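# Pull one tumbler from dispenser, stand it upright

## Task

A tube-shaped cup dispenser is fixed upright to the table with 4 tumblers inside, stacked mouth-down and pushed upward by a spring against a rubber ring at the top. Remove exactly one tumbler and set it mouth-up directly on the empty table, leaving the remaining 3 inside the dispenser. It only counts if everything stays put without the robot holding it, so release the tumbler and move the hand away at the end.

## Robot and tools

Robot: a single arm ending in a five-finger right hand. All commands are for this one arm, so every motion is given as one row of 14 numbers.

Frames. Scene frame: origin on the table top under the arm's base, +z up, +y to the left when looking along +x. The state line reports the hand point's position (metres), orientation (quaternion w,x,y,z) and velocities in this frame; the printed position can be slightly off, more so at long reach. The hand point sits 0.05 m in front of the palm, where index pad and thumb tip meet in a pinch. Its own axes: +z along the straightened fingers (fingertips 0.06-0.07 m beyond it), +y out of the palm, +x across the palm toward the little finger. A wrist bracket on the little-finger side pokes 0.03 m past the point along +y and 0.11 m across the palm and can collide. Rotating the hand shifts the point slightly.

The row: dx, dy, dz, rx, ry, rz, little, ring, middle, index, thumb_bend, thumb_turn, force_limit, speed, each in [-1, 1].
- dx..rz are an offset, not a pose: a displacement of the hand point in its own axes, counted from its pose in the most recent result that reported it (before any such result, or for later calls in the same reply, from where it is when the action begins). Scale: 1.0 = 0.6 m of travel or 180 degrees. rx, ry, rz form one rotation vector. Every row in an action is counted from that same base, not from the row before. All zeros therefore pulls the hand back to that base; it is not a pause.
- The six hand values are absolute targets. Fingers: +1 straight, -1 curled into the palm. thumb_bend: +1 straight, -1 fully bent. thumb_turn: +1 beside the palm, -1 swung in front of it opposite the fingers. A pinch is roughly index -0.22, thumb_bend -0.75, thumb_turn -0.57. For a whole-hand wrap around something 0.035-0.08 m wide, turn the thumb in front of the palm before reaching the object; the object then lies across the palm, centred toward the wrist from the hand point.
- force_limit maps -1..+1 to about 0..10 N at the fingertip (0..15 N for both thumb motors); closing stops at that load, opening ignores it. speed maps -1..+1 to nearly still..full (whole travel in 0.6 s). Close at speed -0.9 or below for a soft grip, since fast fingers overshoot.
A motor only starts when its target changes by at least 0.01; it then runs on after the action until it arrives or hits force_limit, and locks. Resending the same values keeps a grip. To open, send a value more open than hand_measured; to squeeze harder, raise force_limit and send a more closed target.

Tools.
- execute_actions {actions: [...], pictures?}: actions holds at most one item. Empty list = just read the state (with pictures). {rows: [[14 numbers], ...], steps: n}: up to 15 rows and 15 steps (default 15, minimum 12) of 1/30 s; each row lasts one step and the final row repeats. {steps: n} alone is a wait of up to 300 steps measured from the previous result. Pictures come only for an empty list or pictures: true.
- move {target: [14 numbers], speed?, stop_force?}: a straight path toward the target offset (same row layout and base as above), lasting 0.5-10 s; speed in m/s, 0.002-0.5, default 0.25 (turning capped at twice that in rad/s). Hand values are sent at the start. stop_force in N, 13-80: the path halts when the wrist sensor feels that much extra push against the direction of travel, then backs off two steps and holds. Unreliable on moves that rotate; omit it when pulling away from a surface. The path does not avoid obstacles. Result adds a move: line with the ending (done, off_target, moving, held, fault, contact) and limits (paced = clipped, held = some steps blocked) plus distance to target.
- wait {seconds: 0-10}: lets time pass, nothing new sent.
- zoom_image {camera, region [x0,y0,x1,y1]}: enlarges part of cam_head_left, cam_head_right or cam_wrist (each 504x504), region up to 504x504 px.
- show_instructions {}: shows the reference image pages.
- finished_scene {scene}: ends the scene and grades it; irreversible.

Reading results. Each step the commanded pose is clamped to within 100 mm and 16 degrees of the measured one and joints follow about 0.17 s later, so big moves may arrive late; check the pose. 12 steps of each action run after the result is taken. HELD marks steps whose command was blocked; a pose unreachable line means the clearance check altered or stopped the command. Hand target shows where the controller is now steering. hand_measured, hand_stopped_by (moving, target, force, stalled, fault) and hand_load_n (positive = finger pushed open) list the six motors in row order; a lost grip shows as loads near 0. Wrist force/torque are in hand axes, noisy (offset up to ~5.5 N), saturating near 100 N.

Avoid: the arm is stiff, so aiming even slightly into a hard surface, or moving fast into contact, can trip a fault stop (150 N external force or joint torque limits: 287, 287, 130, 46.9, 46.9, 46.9 N m), freezing the arm for 10 s. Long heavy holding heats motors (warning at 70 °C, brake stop at 85 °C). Don't drop, slam or knock anything, and never push objects off the table. Loose objects may get a brief random nudge. The simulation keeps running while you compose a reply.

Each tool is called after "Request:" as a command line: name --argument value for each argument, lists and objects as JSON in quotes; but a table of rows of numbers goes row by row, as --pt "numbers of a row", without its own name.

Reference images:

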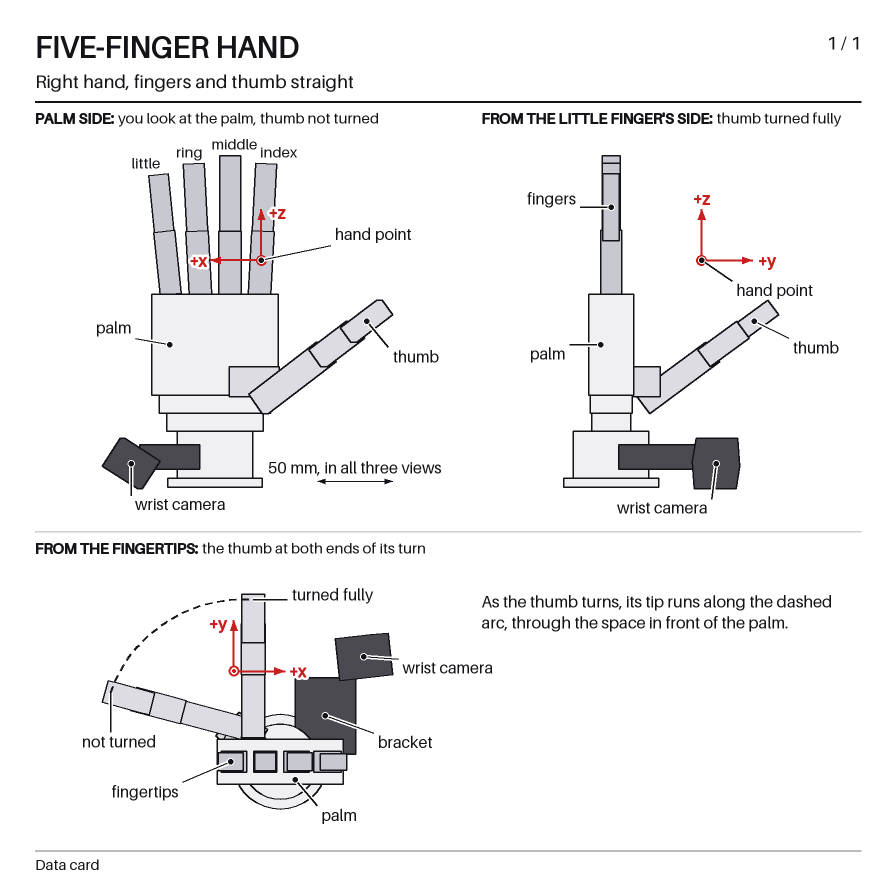

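## Session

Request:
execute_actions --actions '[]'

Scene clock: 0.00 s of 6600.00 s.
end_effector_position=(+0.5550, +0.3182, +0.2554) hand_measured=(+1.000, +1.000, +1.000, +1.000, +1.000, +1.000) hand_load_n=(+0.0, +0.0, +0.0, +0.0, +0.0, +0.0) hand_stopped_by=(target, target, target, target, target, target) hand_force_limit=0.00 hand_speed=-0.80 end_effector_quat_wxyz=(-0.448, +0.087, +0.702, +0.546) end_effector_velocity=(-0.000, +0.000, -0.000) end_effector_angular_velocity=(+0.000, -0.001, +0.001)
Joint positions: [-0.228 -0.821  2.032  1.945  0.753 -2.354]
Joint velocities: [ 0.001  0.    -0.001 -0.001  0.001 -0.   ]
Wrist force (N, on the end effector, along its own x y z axes, offset not removed): no reading
Wrist torque (N m, same axes, about the end effector's origin, offset not removed): no reading
Hand target: +0.555, +0.318, +0.255; -0.448, +0.087, +0.702, +0.546

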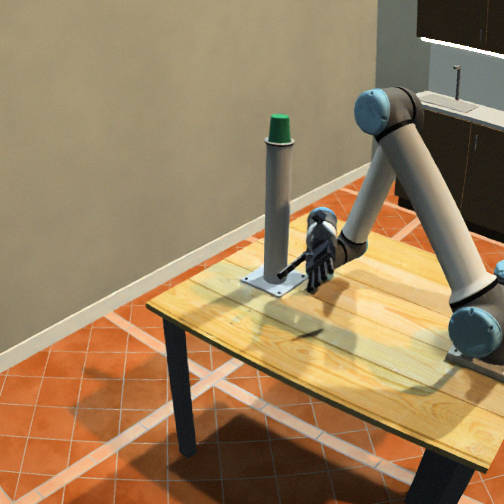

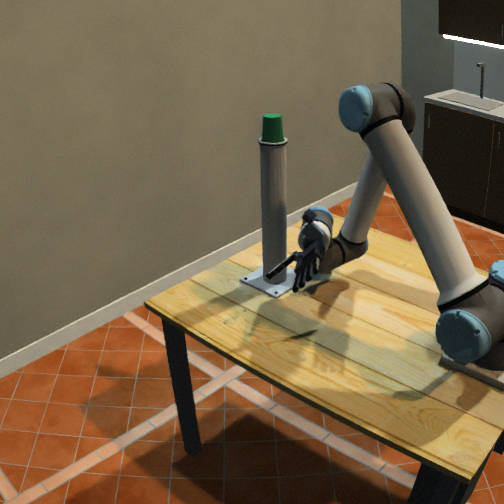

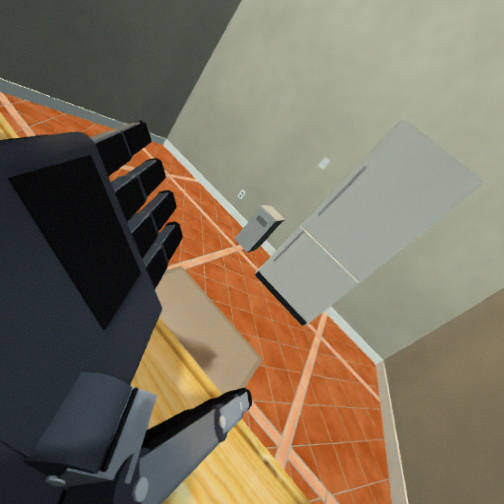

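Request:
zoom_image --camera "cam_head_left" --region '[220, 90, 380, 310]'

Request:
zoom_image --camera "cam_head_left" --region '[250, 100, 310, 160]'

Region (220, 90, 380, 310) of cam_head_left's 504x504 image, scaled by 2.291, with more detail than that image has; it fills the left 367 columns of this view, and the rest is white.

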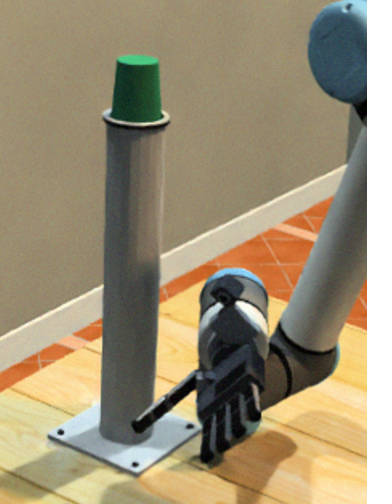

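Region (250, 100, 310, 160) of cam_head_left's 504x504 image, scaled by 8.400, with more detail than that image has.

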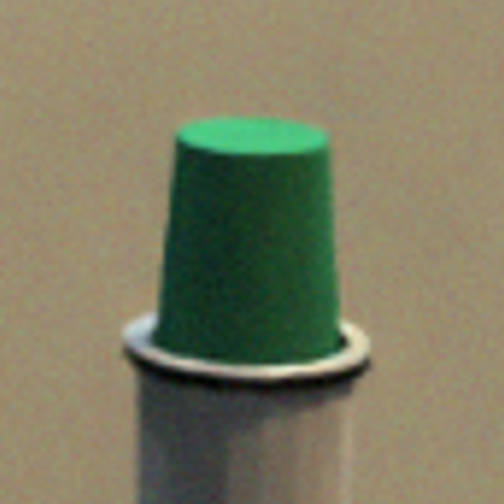

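Request:
move --target '[0.422,0.402,0,0.465,-0.491,-0.667,1,1,1,1,1,-1,0.5,0.5]' --speed 0.4

Scene clock: 7.77 s of 6600.00 s.
end_effector_position=(+0.5541, +0.3192, +0.6054) hand_measured=(+1.000, +1.000, +1.000, +1.000, +1.000, -1.000) hand_load_n=(+0.0, +0.0, +0.0, +0.0, +0.0, +0.0) hand_stopped_by=(target, target, target, target, target, target) hand_force_limit=0.50 hand_speed=0.50 end_effector_quat_wxyz=(+0.666, -0.424, +0.613, -0.030) end_effector_velocity=(+0.000, -0.001, +0.001) end_effector_angular_velocity=(+0.001, -0.011, -0.002)
Joint positions: [-0.213 -1.933  1.952  0.116  0.84  -2.299]
Joint velocities: [-0.001 -0.003  0.003 -0.013  0.001  0.003]
Wrist force (N, on the end effector, along its own x y z axes, offset not removed): [0.3 1.5 -1.2]
Wrist torque (N m, same axes, about the end effector's origin, offset not removed): [0.38 0.07 0.05]
Hand target: +0.554, +0.319, +0.605; +0.666, -0.424, +0.613, -0.030
Off the commanded pose: 0.001 m, 0 deg.
Kept back: nothing.
After step 90, 0.50 s passed at rest.
move: done

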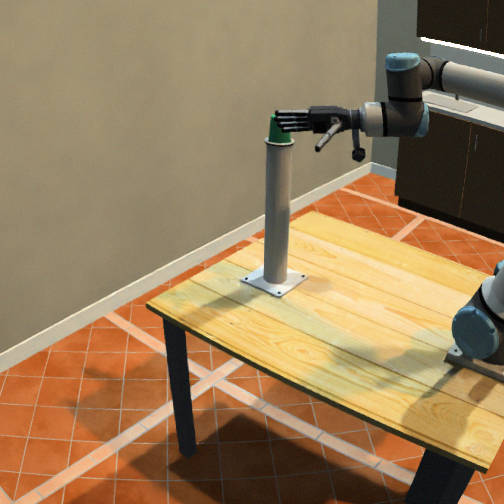

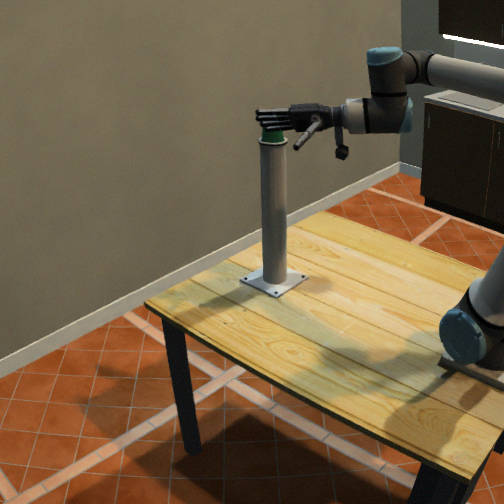

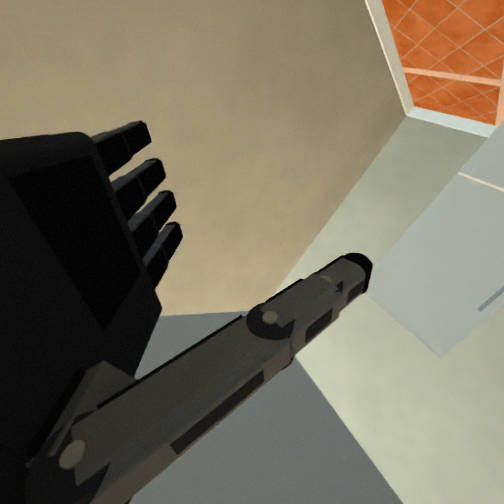

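Request:
move --target '[0.338,-0.31,-0.277,0.184,0.025,0.211,1,1,1,1,1,-1,0.5,0.5]' --speed 0.4

Scene clock: 10.57 s of 6600.00 s.
end_effector_position=(+0.5529, -0.0005, +0.5747) hand_measured=(+1.000, +1.000, +1.000, +1.000, +1.000, -1.000) hand_load_n=(+0.0, +0.0, +0.0, +0.0, +0.0, +0.0) hand_stopped_by=(target, target, target, target, target, target) hand_force_limit=0.50 hand_speed=0.50 end_effector_quat_wxyz=(+0.707, +0.001, +0.708, -0.002) end_effector_velocity=(-0.001, -0.002, -0.001) end_effector_angular_velocity=(+0.004, +0.001, -0.003)
Joint positions: [-0.913 -2.149  2.246 -0.1    0.7   -1.554]
Joint velocities: [-0.006 -0.001  0.002  0.001 -0.002  0.002]
Wrist force (N, on the end effector, along its own x y z axes, offset not removed): [0.8 1.6 2.1]
Wrist torque (N m, same axes, about the end effector's origin, offset not removed): [0.20 -0.16 0.12]
Hand target: +0.553, -0.001, +0.575; +0.707, +0.001, +0.708, -0.002
Off the commanded pose: 0.001 m, 0 deg.
Kept back: nothing.
move: done

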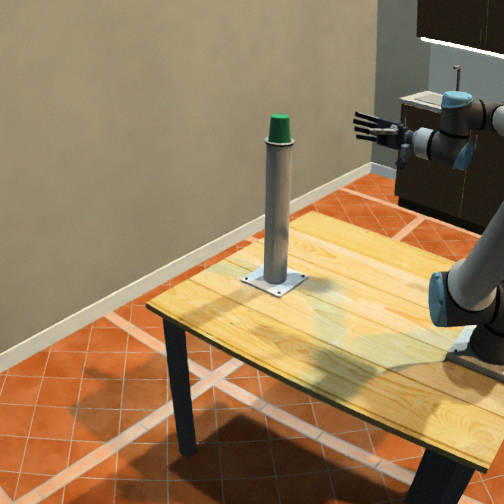

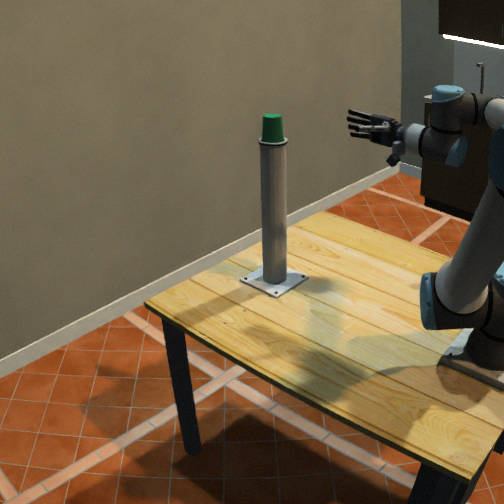

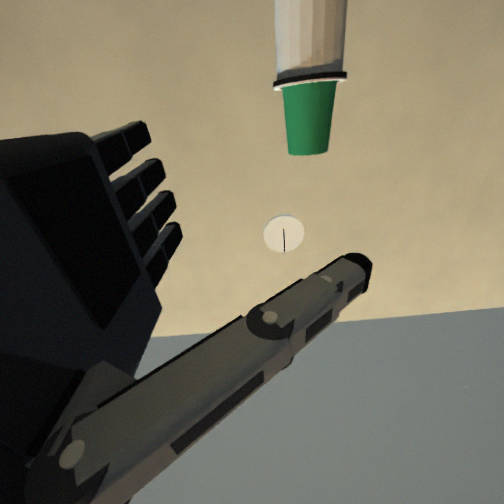

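Request:
move --target '[0,0,0.2,0,0,0,1,1,1,1,1,-1,0.5,0.5]' --speed 0.3

Scene clock: 12.33 s of 6600.00 s.
end_effector_position=(+0.6728, -0.0012, +0.5746) hand_measured=(+1.000, +1.000, +1.000, +1.000, +1.000, -1.000) hand_load_n=(+0.0, +0.0, +0.0, +0.0, +0.0, +0.0) hand_stopped_by=(target, target, target, target, target, target) hand_force_limit=0.50 hand_speed=0.50 end_effector_quat_wxyz=(+0.707, +0.001, +0.708, -0.002) end_effector_velocity=(+0.002, -0.001, +0.001) end_effector_angular_velocity=(-0.000, -0.000, -0.001)
Joint positions: [-0.646 -1.881  2.103 -0.224  0.967 -1.555]
Joint velocities: [ 0.002  0.003 -0.003 -0.     0.003  0.   ]
Wrist force (N, on the end effector, along its own x y z axes, offset not removed): [1.2 1.2 -0.3]
Wrist torque (N m, same axes, about the end effector's origin, offset not removed): [0.27 -0.09 0.12]
Hand target: +0.673, -0.001, +0.575; +0.707, +0.001, +0.708, -0.002
Off the commanded pose: 0.000 m, 0 deg.
Kept back: nothing.
move: done

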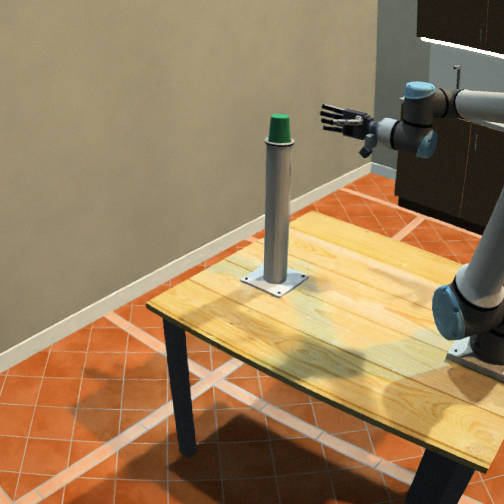

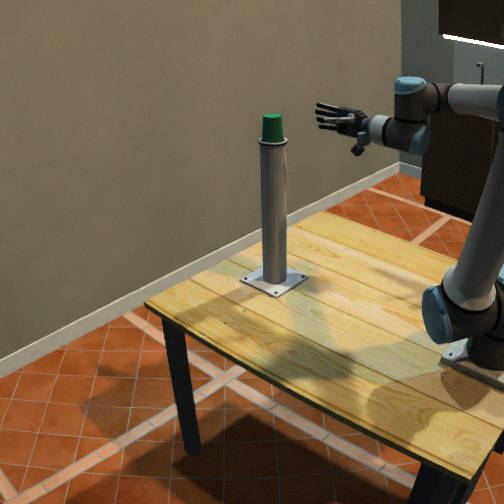

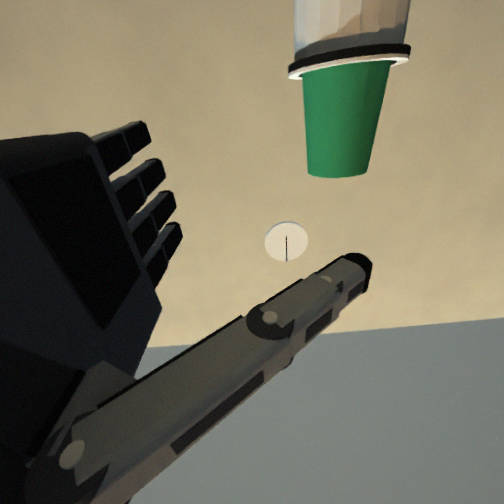

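Request:
move --target '[0.1,0.11,0.04,0,-0.067,0,1,1,1,1,1,-1,0.5,0.5]' --speed 0.2

Scene clock: 14.57 s of 6600.00 s.
end_effector_position=(+0.6971, +0.0647, +0.5146) hand_measured=(+1.000, +1.000, +1.000, +1.000, +1.000, -1.000) hand_load_n=(+0.0, +0.0, +0.0, +0.0, +0.0, +0.0) hand_stopped_by=(target, target, target, target, target, target) hand_force_limit=0.50 hand_speed=0.50 end_effector_quat_wxyz=(+0.777, +0.001, +0.630, -0.002) end_effector_velocity=(+0.002, -0.000, +0.000) end_effector_angular_velocity=(-0.000, -0.008, -0.003)
Joint positions: [-0.447 -1.789  2.256 -0.696  1.178 -1.467]
Joint velocities: [ 0.003  0.005  0.    -0.013  0.006  0.002]
Wrist force (N, on the end effector, along its own x y z axes, offset not removed): [-0.3 4.9 -0.5]
Wrist torque (N m, same axes, about the end effector's origin, offset not removed): [0.76 0.15 0.12]
Hand target: +0.697, +0.065, +0.515; +0.777, +0.001, +0.629, -0.002
Off the commanded pose: 0.000 m, 0 deg.
Kept back: nothing.
move: done

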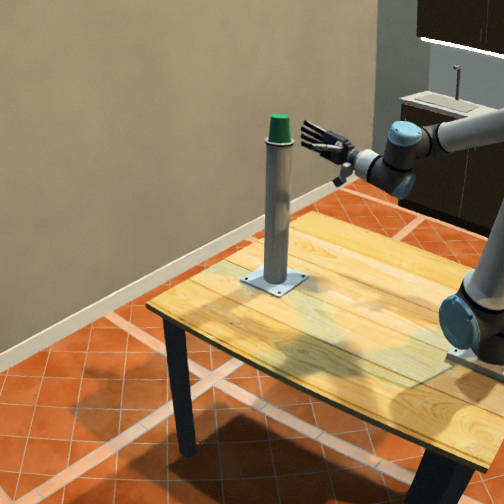

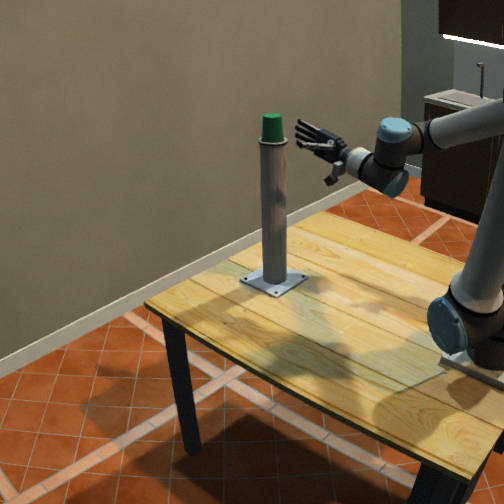

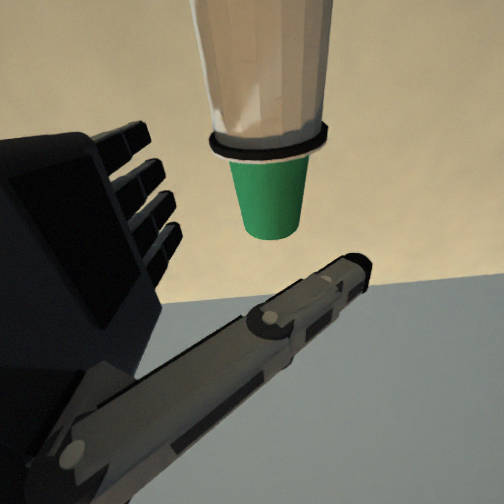

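Request:
move --target '[-0.004,0.008,0.078,0,0,0,1,1,1,1,1,-1,0.5,0.5]' --speed 0.15

Request:
zoom_image --camera "cam_head_left" --region '[250, 90, 370, 190]'

Scene clock: 16.23 s of 6600.00 s.
end_effector_position=(+0.7423, +0.0692, +0.5266) hand_measured=(+1.000, +1.000, +1.000, +1.000, +1.000, -1.000) hand_load_n=(+0.0, +0.0, +0.0, +0.0, +0.0, +0.0) hand_stopped_by=(target, target, target, target, target, target) hand_force_limit=0.50 hand_speed=0.50 end_effector_quat_wxyz=(+0.777, +0.001, +0.630, -0.002) end_effector_velocity=(+0.002, +0.001, +0.001) end_effector_angular_velocity=(-0.000, -0.000, +0.002)
Joint positions: [-0.399 -1.711  2.17  -0.685  1.226 -1.478]
Joint velocities: [ 0.002  0.003 -0.003  0.     0.001 -0.   ]
Wrist force (N, on the end effector, along its own x y z axes, offset not removed): [-0.2 3.3 -1.9]
Wrist torque (N m, same axes, about the end effector's origin, offset not removed): [0.67 0.13 0.05]
Hand target: +0.742, +0.069, +0.527; +0.777, +0.001, +0.630, -0.002
Off the commanded pose: 0.000 m, 0 deg.
Kept back: nothing.
move: done

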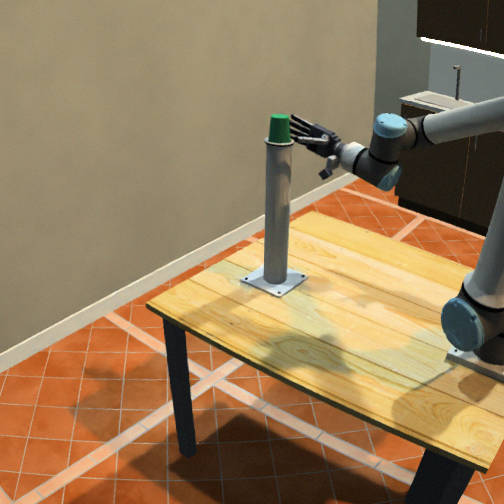

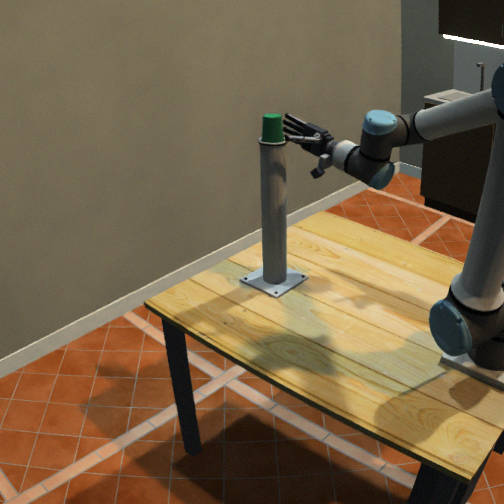

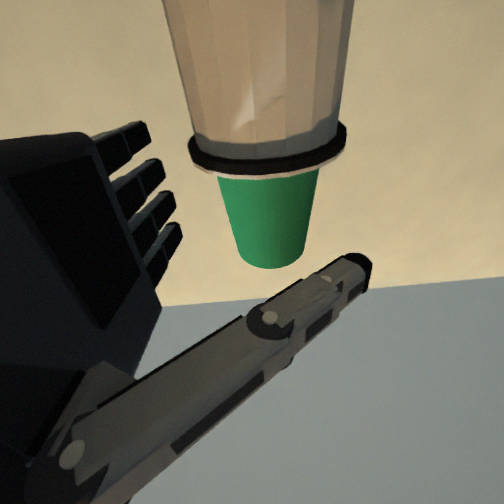

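Region (250, 90, 370, 190) of cam_head_left's 504x504 image, scaled by 4.200, with more detail than that image has.

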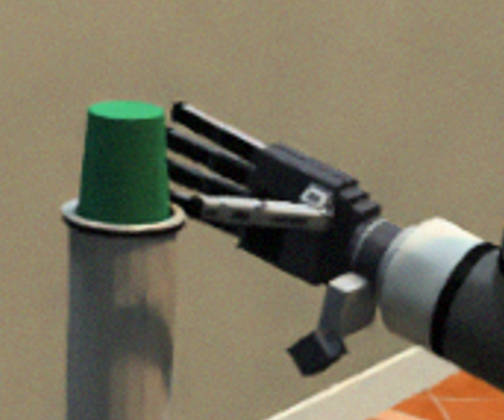

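Request:
move --target '[0.009,0.028,0.075,0,0,0,1,1,1,1,1,-1,0.5,0.5]' --speed 0.04 --stop_force 15

Request:
zoom_image --camera "cam_head_left" --region '[250, 90, 370, 190]'

Scene clock: 18.50 s of 6600.00 s.
end_effector_position=(+0.7874, +0.0858, +0.5307) hand_measured=(+1.000, +1.000, +1.000, +1.000, +1.000, -1.000) hand_load_n=(+0.0, +0.0, +0.0, +0.0, +0.0, +0.0) hand_stopped_by=(target, target, target, target, target, target) hand_force_limit=0.50 hand_speed=0.50 end_effector_quat_wxyz=(+0.777, +0.001, +0.630, -0.002) end_effector_velocity=(+0.001, +0.000, -0.002) end_effector_angular_velocity=(+0.001, +0.002, -0.000)
Joint positions: [-0.335 -1.63   2.091 -0.681  1.287 -1.493]
Joint velocities: [ 0.002  0.003 -0.001  0.001  0.002 -0.001]
Wrist force (N, on the end effector, along its own x y z axes, offset not removed): [-2.0 3.0 1.4]
Wrist torque (N m, same axes, about the end effector's origin, offset not removed): [0.37 0.24 0.00]
Hand target: +0.788, +0.086, +0.531; +0.777, +0.001, +0.630, -0.002
Off the commanded pose: 0.000 m, 0 deg.
Kept back: nothing.
move: done

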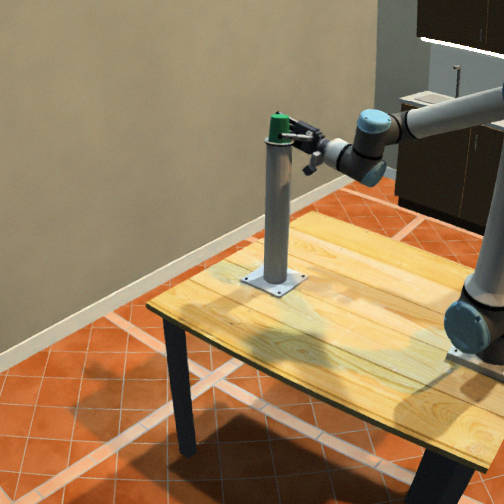

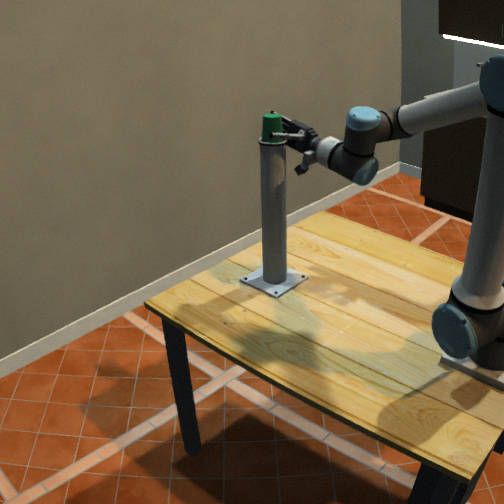

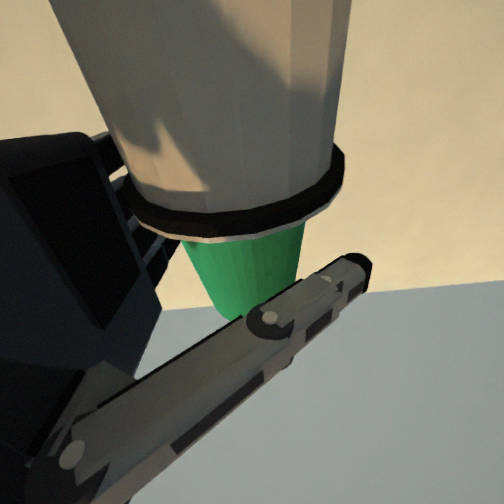

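Region (250, 90, 370, 190) of cam_head_left's 504x504 image, scaled by 4.200, with more detail than that image has.

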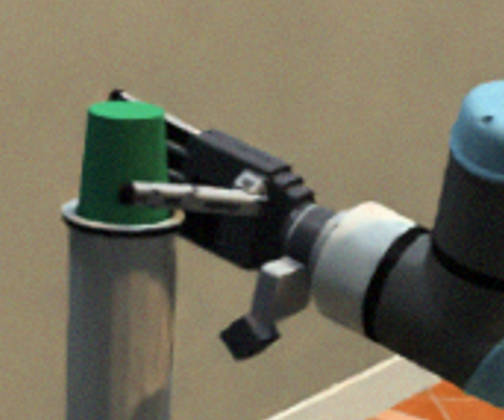

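Request:
move --target '[0.007,0.0,0.033,0,0,0,1,1,1,1,1,-1,0.5,0.5]' --speed 0.015 --stop_force 13

Request:
zoom_image --camera "cam_head_left" --region '[250, 90, 370, 190]'

Scene clock: 20.60 s of 6600.00 s.
end_effector_position=(+0.8075, +0.0857, +0.5307) hand_measured=(+1.000, +1.000, +1.000, +1.000, +1.000, -1.000) hand_load_n=(+0.0, +0.0, +0.0, +0.0, +0.0, +0.0) hand_stopped_by=(target, target, target, target, target, target) hand_force_limit=0.50 hand_speed=0.50 end_effector_quat_wxyz=(+0.777, +0.001, +0.630, -0.002) end_effector_velocity=(+0.001, +0.001, -0.001) end_effector_angular_velocity=(-0.000, +0.001, -0.000)
Joint positions: [-0.324 -1.595  2.057 -0.682  1.298 -1.496]
Joint velocities: [ 0.002  0.003 -0.001 -0.001  0.002 -0.001]
Wrist force (N, on the end effector, along its own x y z axes, offset not removed): [1.0 2.8 0.3]
Wrist torque (N m, same axes, about the end effector's origin, offset not removed): [0.36 -0.12 0.19]
Hand target: +0.808, +0.086, +0.531; +0.777, +0.001, +0.630, -0.002
Off the commanded pose: 0.000 m, 0 deg.
Kept back: nothing.
move: done

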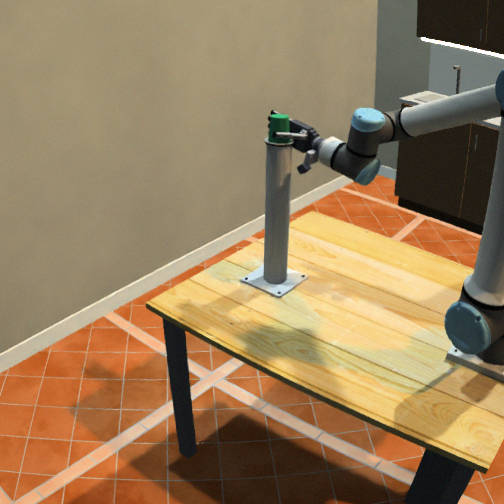

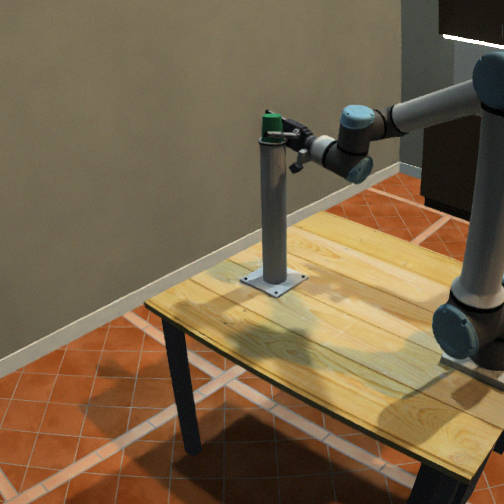

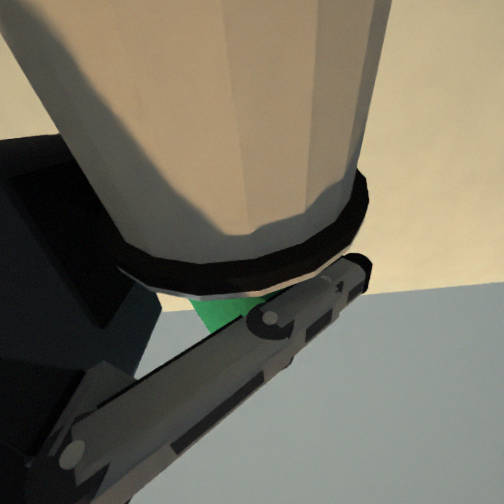

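Region (250, 90, 370, 190) of cam_head_left's 504x504 image, scaled by 4.200, with more detail than that image has.

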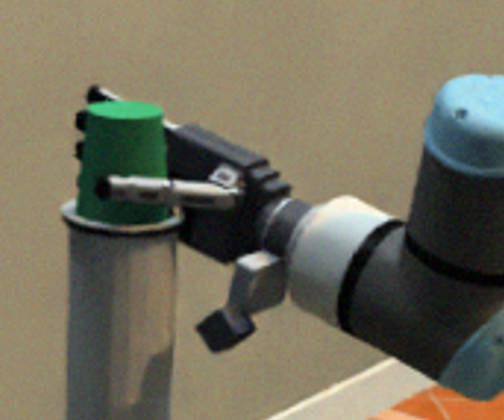

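Request:
move --target '[0.003,0.007,0.013,0,0,0,1,1,1,1,1,-1,0.5,0.5]' --speed 0.01 --stop_force 13

Request:
move --target '[0,0,0,0,0,0,1,-1,-1,-1,-1,-1,0.7,-0.5]'

Request:
zoom_image --camera "cam_head_left" --region '[250, 90, 370, 190]'

Scene clock: 21.87 s of 6600.00 s.
end_effector_position=(+0.8107, +0.0872, +0.5307) hand_measured=(+1.000, +1.000, +1.000, +1.000, +1.000, -1.000) hand_load_n=(+0.0, +0.0, +0.0, +0.0, +0.0, +0.5) hand_stopped_by=(target, target, target, target, target, target) hand_force_limit=0.50 hand_speed=0.50 end_effector_quat_wxyz=(+0.777, +0.001, +0.630, -0.002) end_effector_velocity=(-0.003, -0.000, -0.001) end_effector_angular_velocity=(-0.001, +0.001, +0.002)
Joint positions: [-0.32  -1.589  2.051 -0.682  1.303 -1.497]
Joint velocities: [-0.004 -0.005  0.006 -0.001 -0.006 -0.   ]
Wrist force (N, on the end effector, along its own x y z axes, offset not removed): [1.9 -21.6 3.5]
Wrist torque (N m, same axes, about the end effector's origin, offset not removed): [-0.57 -0.23 -0.85]
Hand target: +0.810, +0.087, +0.531; +0.777, +0.001, +0.630, -0.002
Off the commanded pose: 0.006 m, 0 deg.
Kept back: nothing.
move: contact

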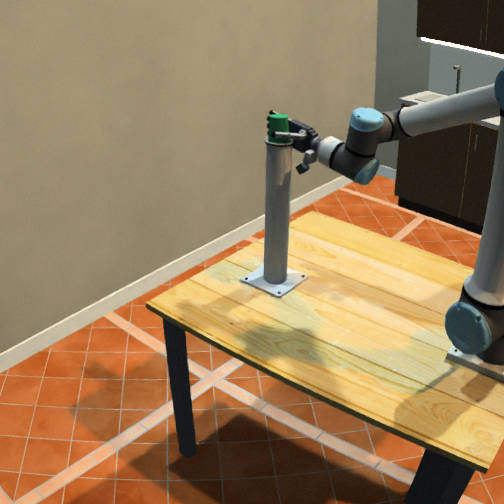

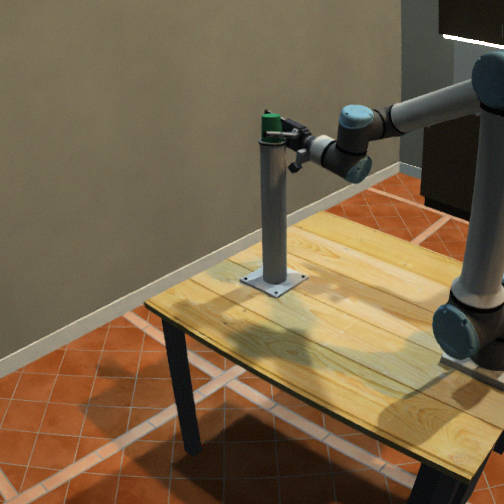

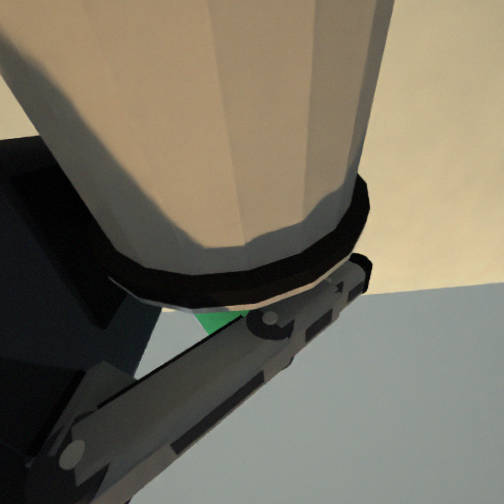

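Scene clock: 23.50 s of 6600.00 s.
end_effector_position=(+0.8108, +0.0872, +0.5307) hand_measured=(+1.000, -0.118, -0.038, +0.062, +0.604, -1.000) hand_load_n=(+0.0, +10.5, +10.0, +4.5, +19.0, +6.0) hand_stopped_by=(target, force, force, force, force, target) hand_force_limit=0.70 hand_speed=-0.50 end_effector_quat_wxyz=(+0.777, +0.001, +0.630, -0.002) end_effector_velocity=(-0.000, +0.000, -0.000) end_effector_angular_velocity=(-0.000, -0.000, +0.001)
Joint positions: [-0.32  -1.589  2.051 -0.682  1.303 -1.497]
Joint velocities: [ 0.  0.  0. -0. -0.  0.]
Wrist force (N, on the end effector, along its own x y z axes, offset not removed): [-2.1 -19.5 -4.6]
Wrist torque (N m, same axes, about the end effector's origin, offset not removed): [-0.23 -0.06 -0.92]
Hand target: +0.811, +0.087, +0.531; +0.777, +0.001, +0.630, -0.002
Off the commanded pose: 0.000 m, 0 deg.
Kept back: nothing.
move: done

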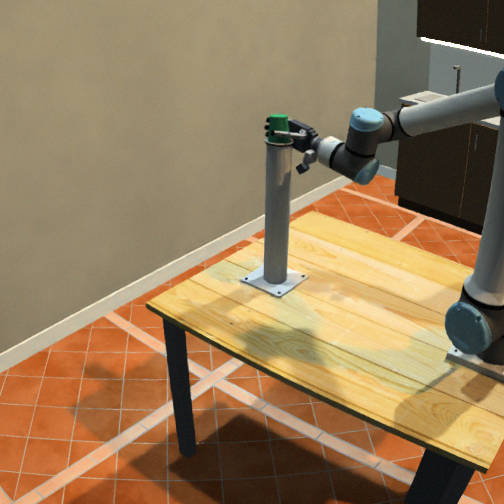

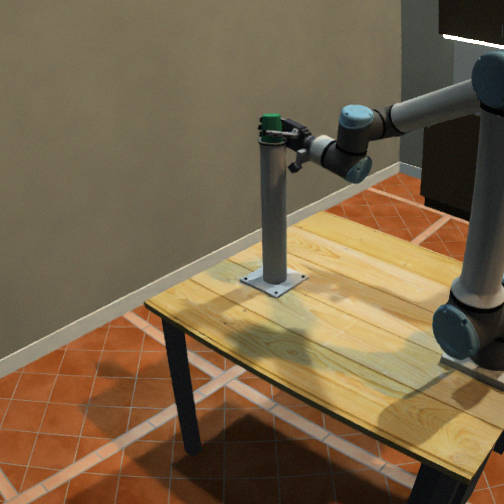

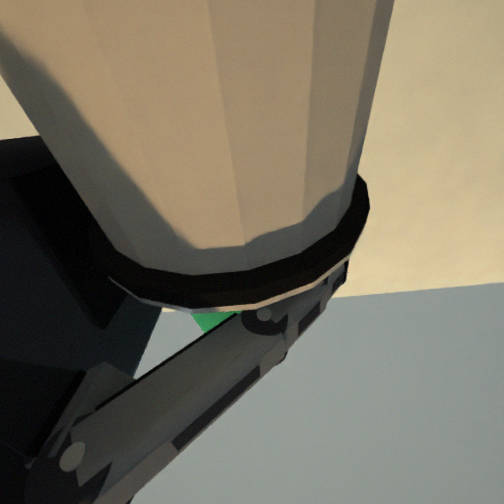

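Region (250, 90, 370, 190) of cam_head_left's 504x504 image, scaled by 4.200, with more detail than that image has.

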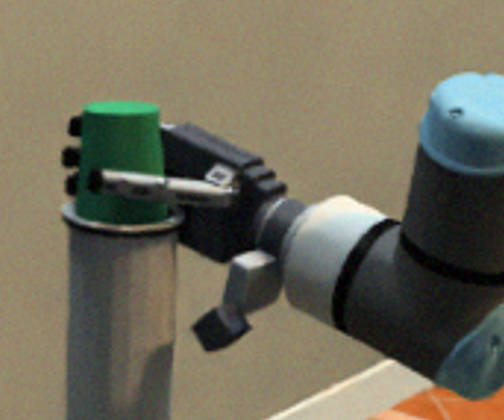

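Request:
move --target '[0,-0.002,-0.003,0,0,0,1,-1,-1,-0.95,-1,-1,0.8,-0.5]' --speed 0.01

Request:
move --target '[-0.049,0,0.0104,0,0,0,1,-1,-1,-0.95,-1,-1,0.8,-0.5]' --speed 0.02

Request:
zoom_image --camera "cam_head_left" --region '[250, 90, 370, 190]'

Scene clock: 24.77 s of 6600.00 s.
end_effector_position=(+0.8090, +0.0861, +0.5303) hand_measured=(+1.000, -0.118, -0.038, +0.040, +0.606, -1.000) hand_load_n=(+0.0, +11.5, +8.5, +9.5, +20.0, +2.0) hand_stopped_by=(target, force, force, force, force, target) hand_force_limit=0.80 hand_speed=-0.50 end_effector_quat_wxyz=(+0.777, +0.001, +0.630, -0.002) end_effector_velocity=(-0.001, -0.001, +0.000) end_effector_angular_velocity=(+0.001, -0.002, -0.001)
Joint positions: [-0.323 -1.592  2.055 -0.683  1.3   -1.496]
Joint velocities: [-0.002 -0.002  0.002 -0.002 -0.     0.001]
Wrist force (N, on the end effector, along its own x y z axes, offset not removed): [-0.6 3.9 1.5]
Wrist torque (N m, same axes, about the end effector's origin, offset not removed): [0.37 -0.20 0.17]
Hand target: +0.809, +0.086, +0.530; +0.777, +0.001, +0.630, -0.002
Off the commanded pose: 0.000 m, 0 deg.
Kept back: nothing.
move: done

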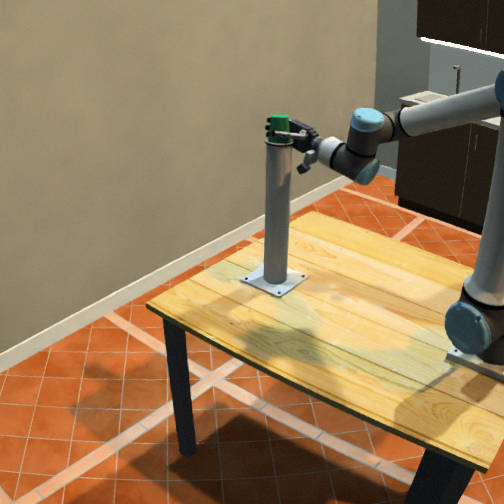

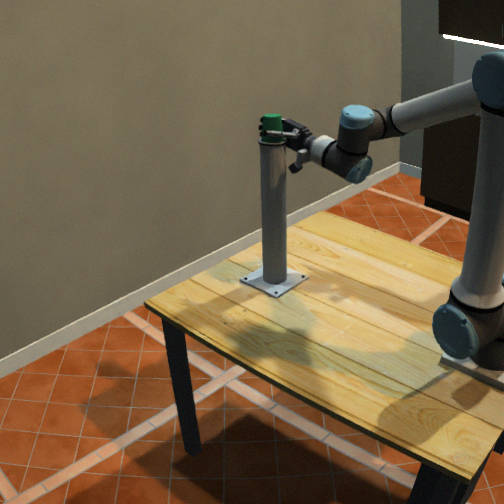

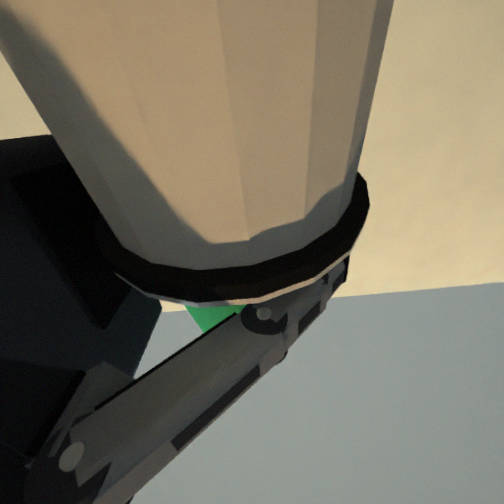

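Scene clock: 26.57 s of 6600.00 s.
end_effector_position=(+0.8090, +0.0861, +0.5603) hand_measured=(+1.000, -0.118, -0.038, +0.040, +0.606, -1.000) hand_load_n=(+0.0, +11.0, +8.0, +9.0, +21.0, +1.5) hand_stopped_by=(target, force, force, force, force, target) hand_force_limit=0.80 hand_speed=-0.50 end_effector_quat_wxyz=(+0.777, +0.001, +0.630, -0.002) end_effector_velocity=(+0.000, +0.001, +0.001) end_effector_angular_velocity=(+0.001, +0.001, +0.001)
Joint positions: [-0.324 -1.615  2.019 -0.624  1.299 -1.496]
Joint velocities: [ 0.001 -0.    -0.002  0.003  0.     0.001]
Wrist force (N, on the end effector, along its own x y z axes, offset not removed): [6.4 5.6 -2.9]
Wrist torque (N m, same axes, about the end effector's origin, offset not removed): [0.52 0.12 0.26]
Hand target: +0.809, +0.086, +0.560; +0.777, +0.001, +0.630, -0.002
Off the commanded pose: 0.000 m, 0 deg.
Kept back: nothing.
move: done

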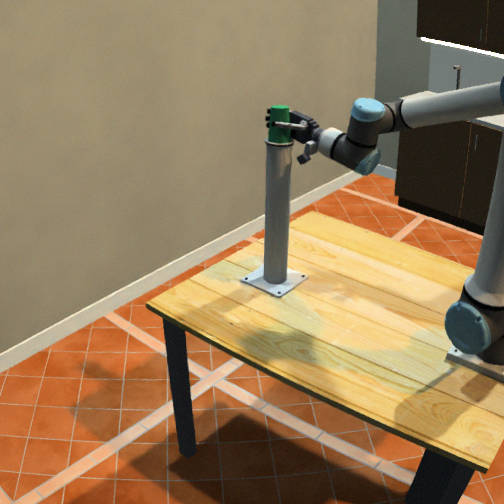

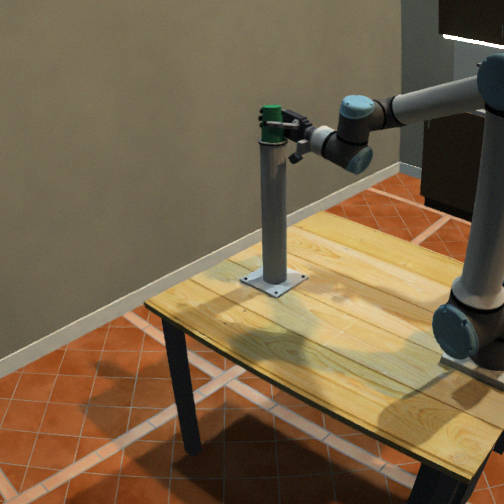

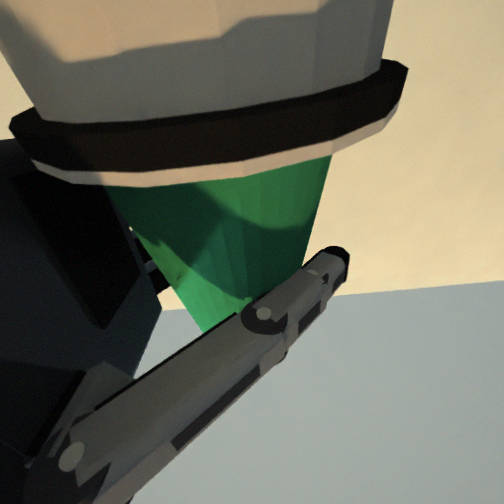

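Region (250, 90, 370, 190) of cam_head_left's 504x504 image, scaled by 4.200, with more detail than that image has.

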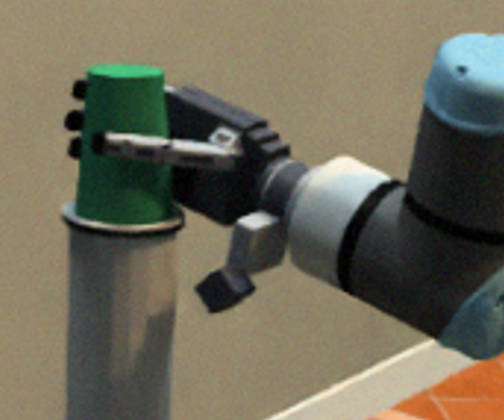

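Request:
move --target '[-0.065,0,0.014,0,0,0,1,-1,-1,-0.95,-1,-1,0.8,-0.5]' --speed 0.025

Request:
zoom_image --camera "cam_head_left" --region '[250, 70, 370, 170]'

Scene clock: 28.80 s of 6600.00 s.
end_effector_position=(+0.8091, +0.0861, +0.6000) hand_measured=(+1.000, -0.118, -0.038, +0.040, +0.606, -1.000) hand_load_n=(+0.0, +11.0, +8.5, +9.5, +20.0, +2.0) hand_stopped_by=(target, force, force, force, force, target) hand_force_limit=0.80 hand_speed=-0.50 end_effector_quat_wxyz=(+0.777, +0.001, +0.630, -0.002) end_effector_velocity=(+0.000, -0.001, +0.001) end_effector_angular_velocity=(-0.000, +0.000, -0.001)
Joint positions: [-0.325 -1.641  1.969 -0.548  1.298 -1.496]
Joint velocities: [-0.002 -0.001 -0.002  0.003 -0.001  0.   ]
Wrist force (N, on the end effector, along its own x y z axes, offset not removed): [0.7 3.0 0.7]
Wrist torque (N m, same axes, about the end effector's origin, offset not removed): [0.42 -0.01 0.07]
Hand target: +0.809, +0.086, +0.600; +0.777, +0.001, +0.630, -0.002
Off the commanded pose: 0.000 m, 0 deg.
Kept back: nothing.
move: done

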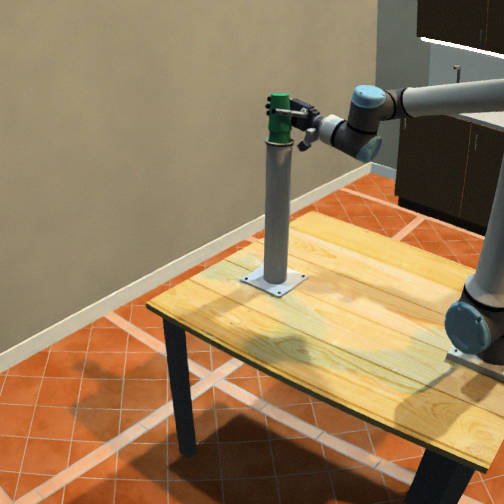

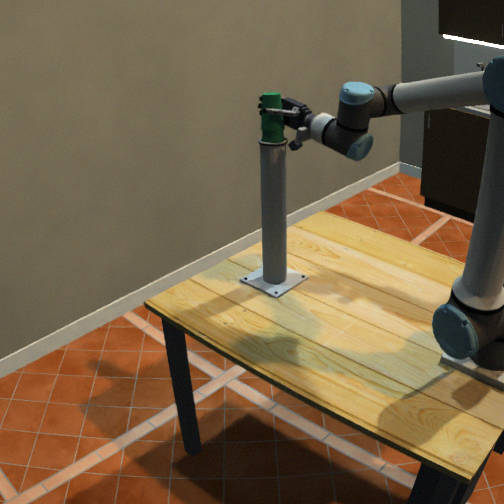

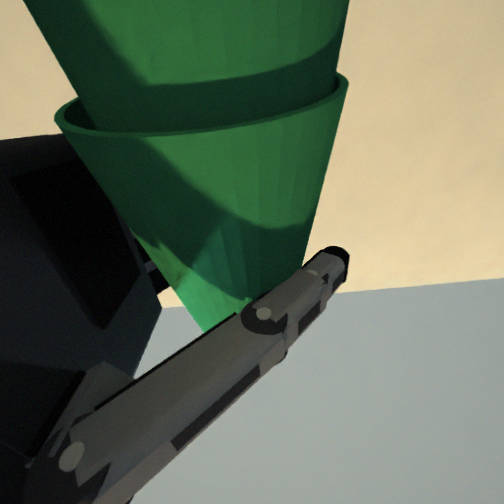

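Region (250, 70, 370, 170) of cam_head_left's 504x504 image, scaled by 4.200, with more detail than that image has.

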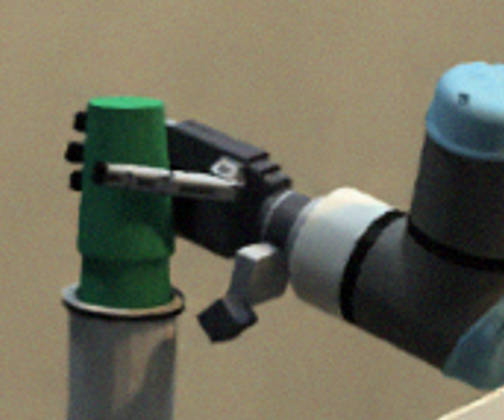

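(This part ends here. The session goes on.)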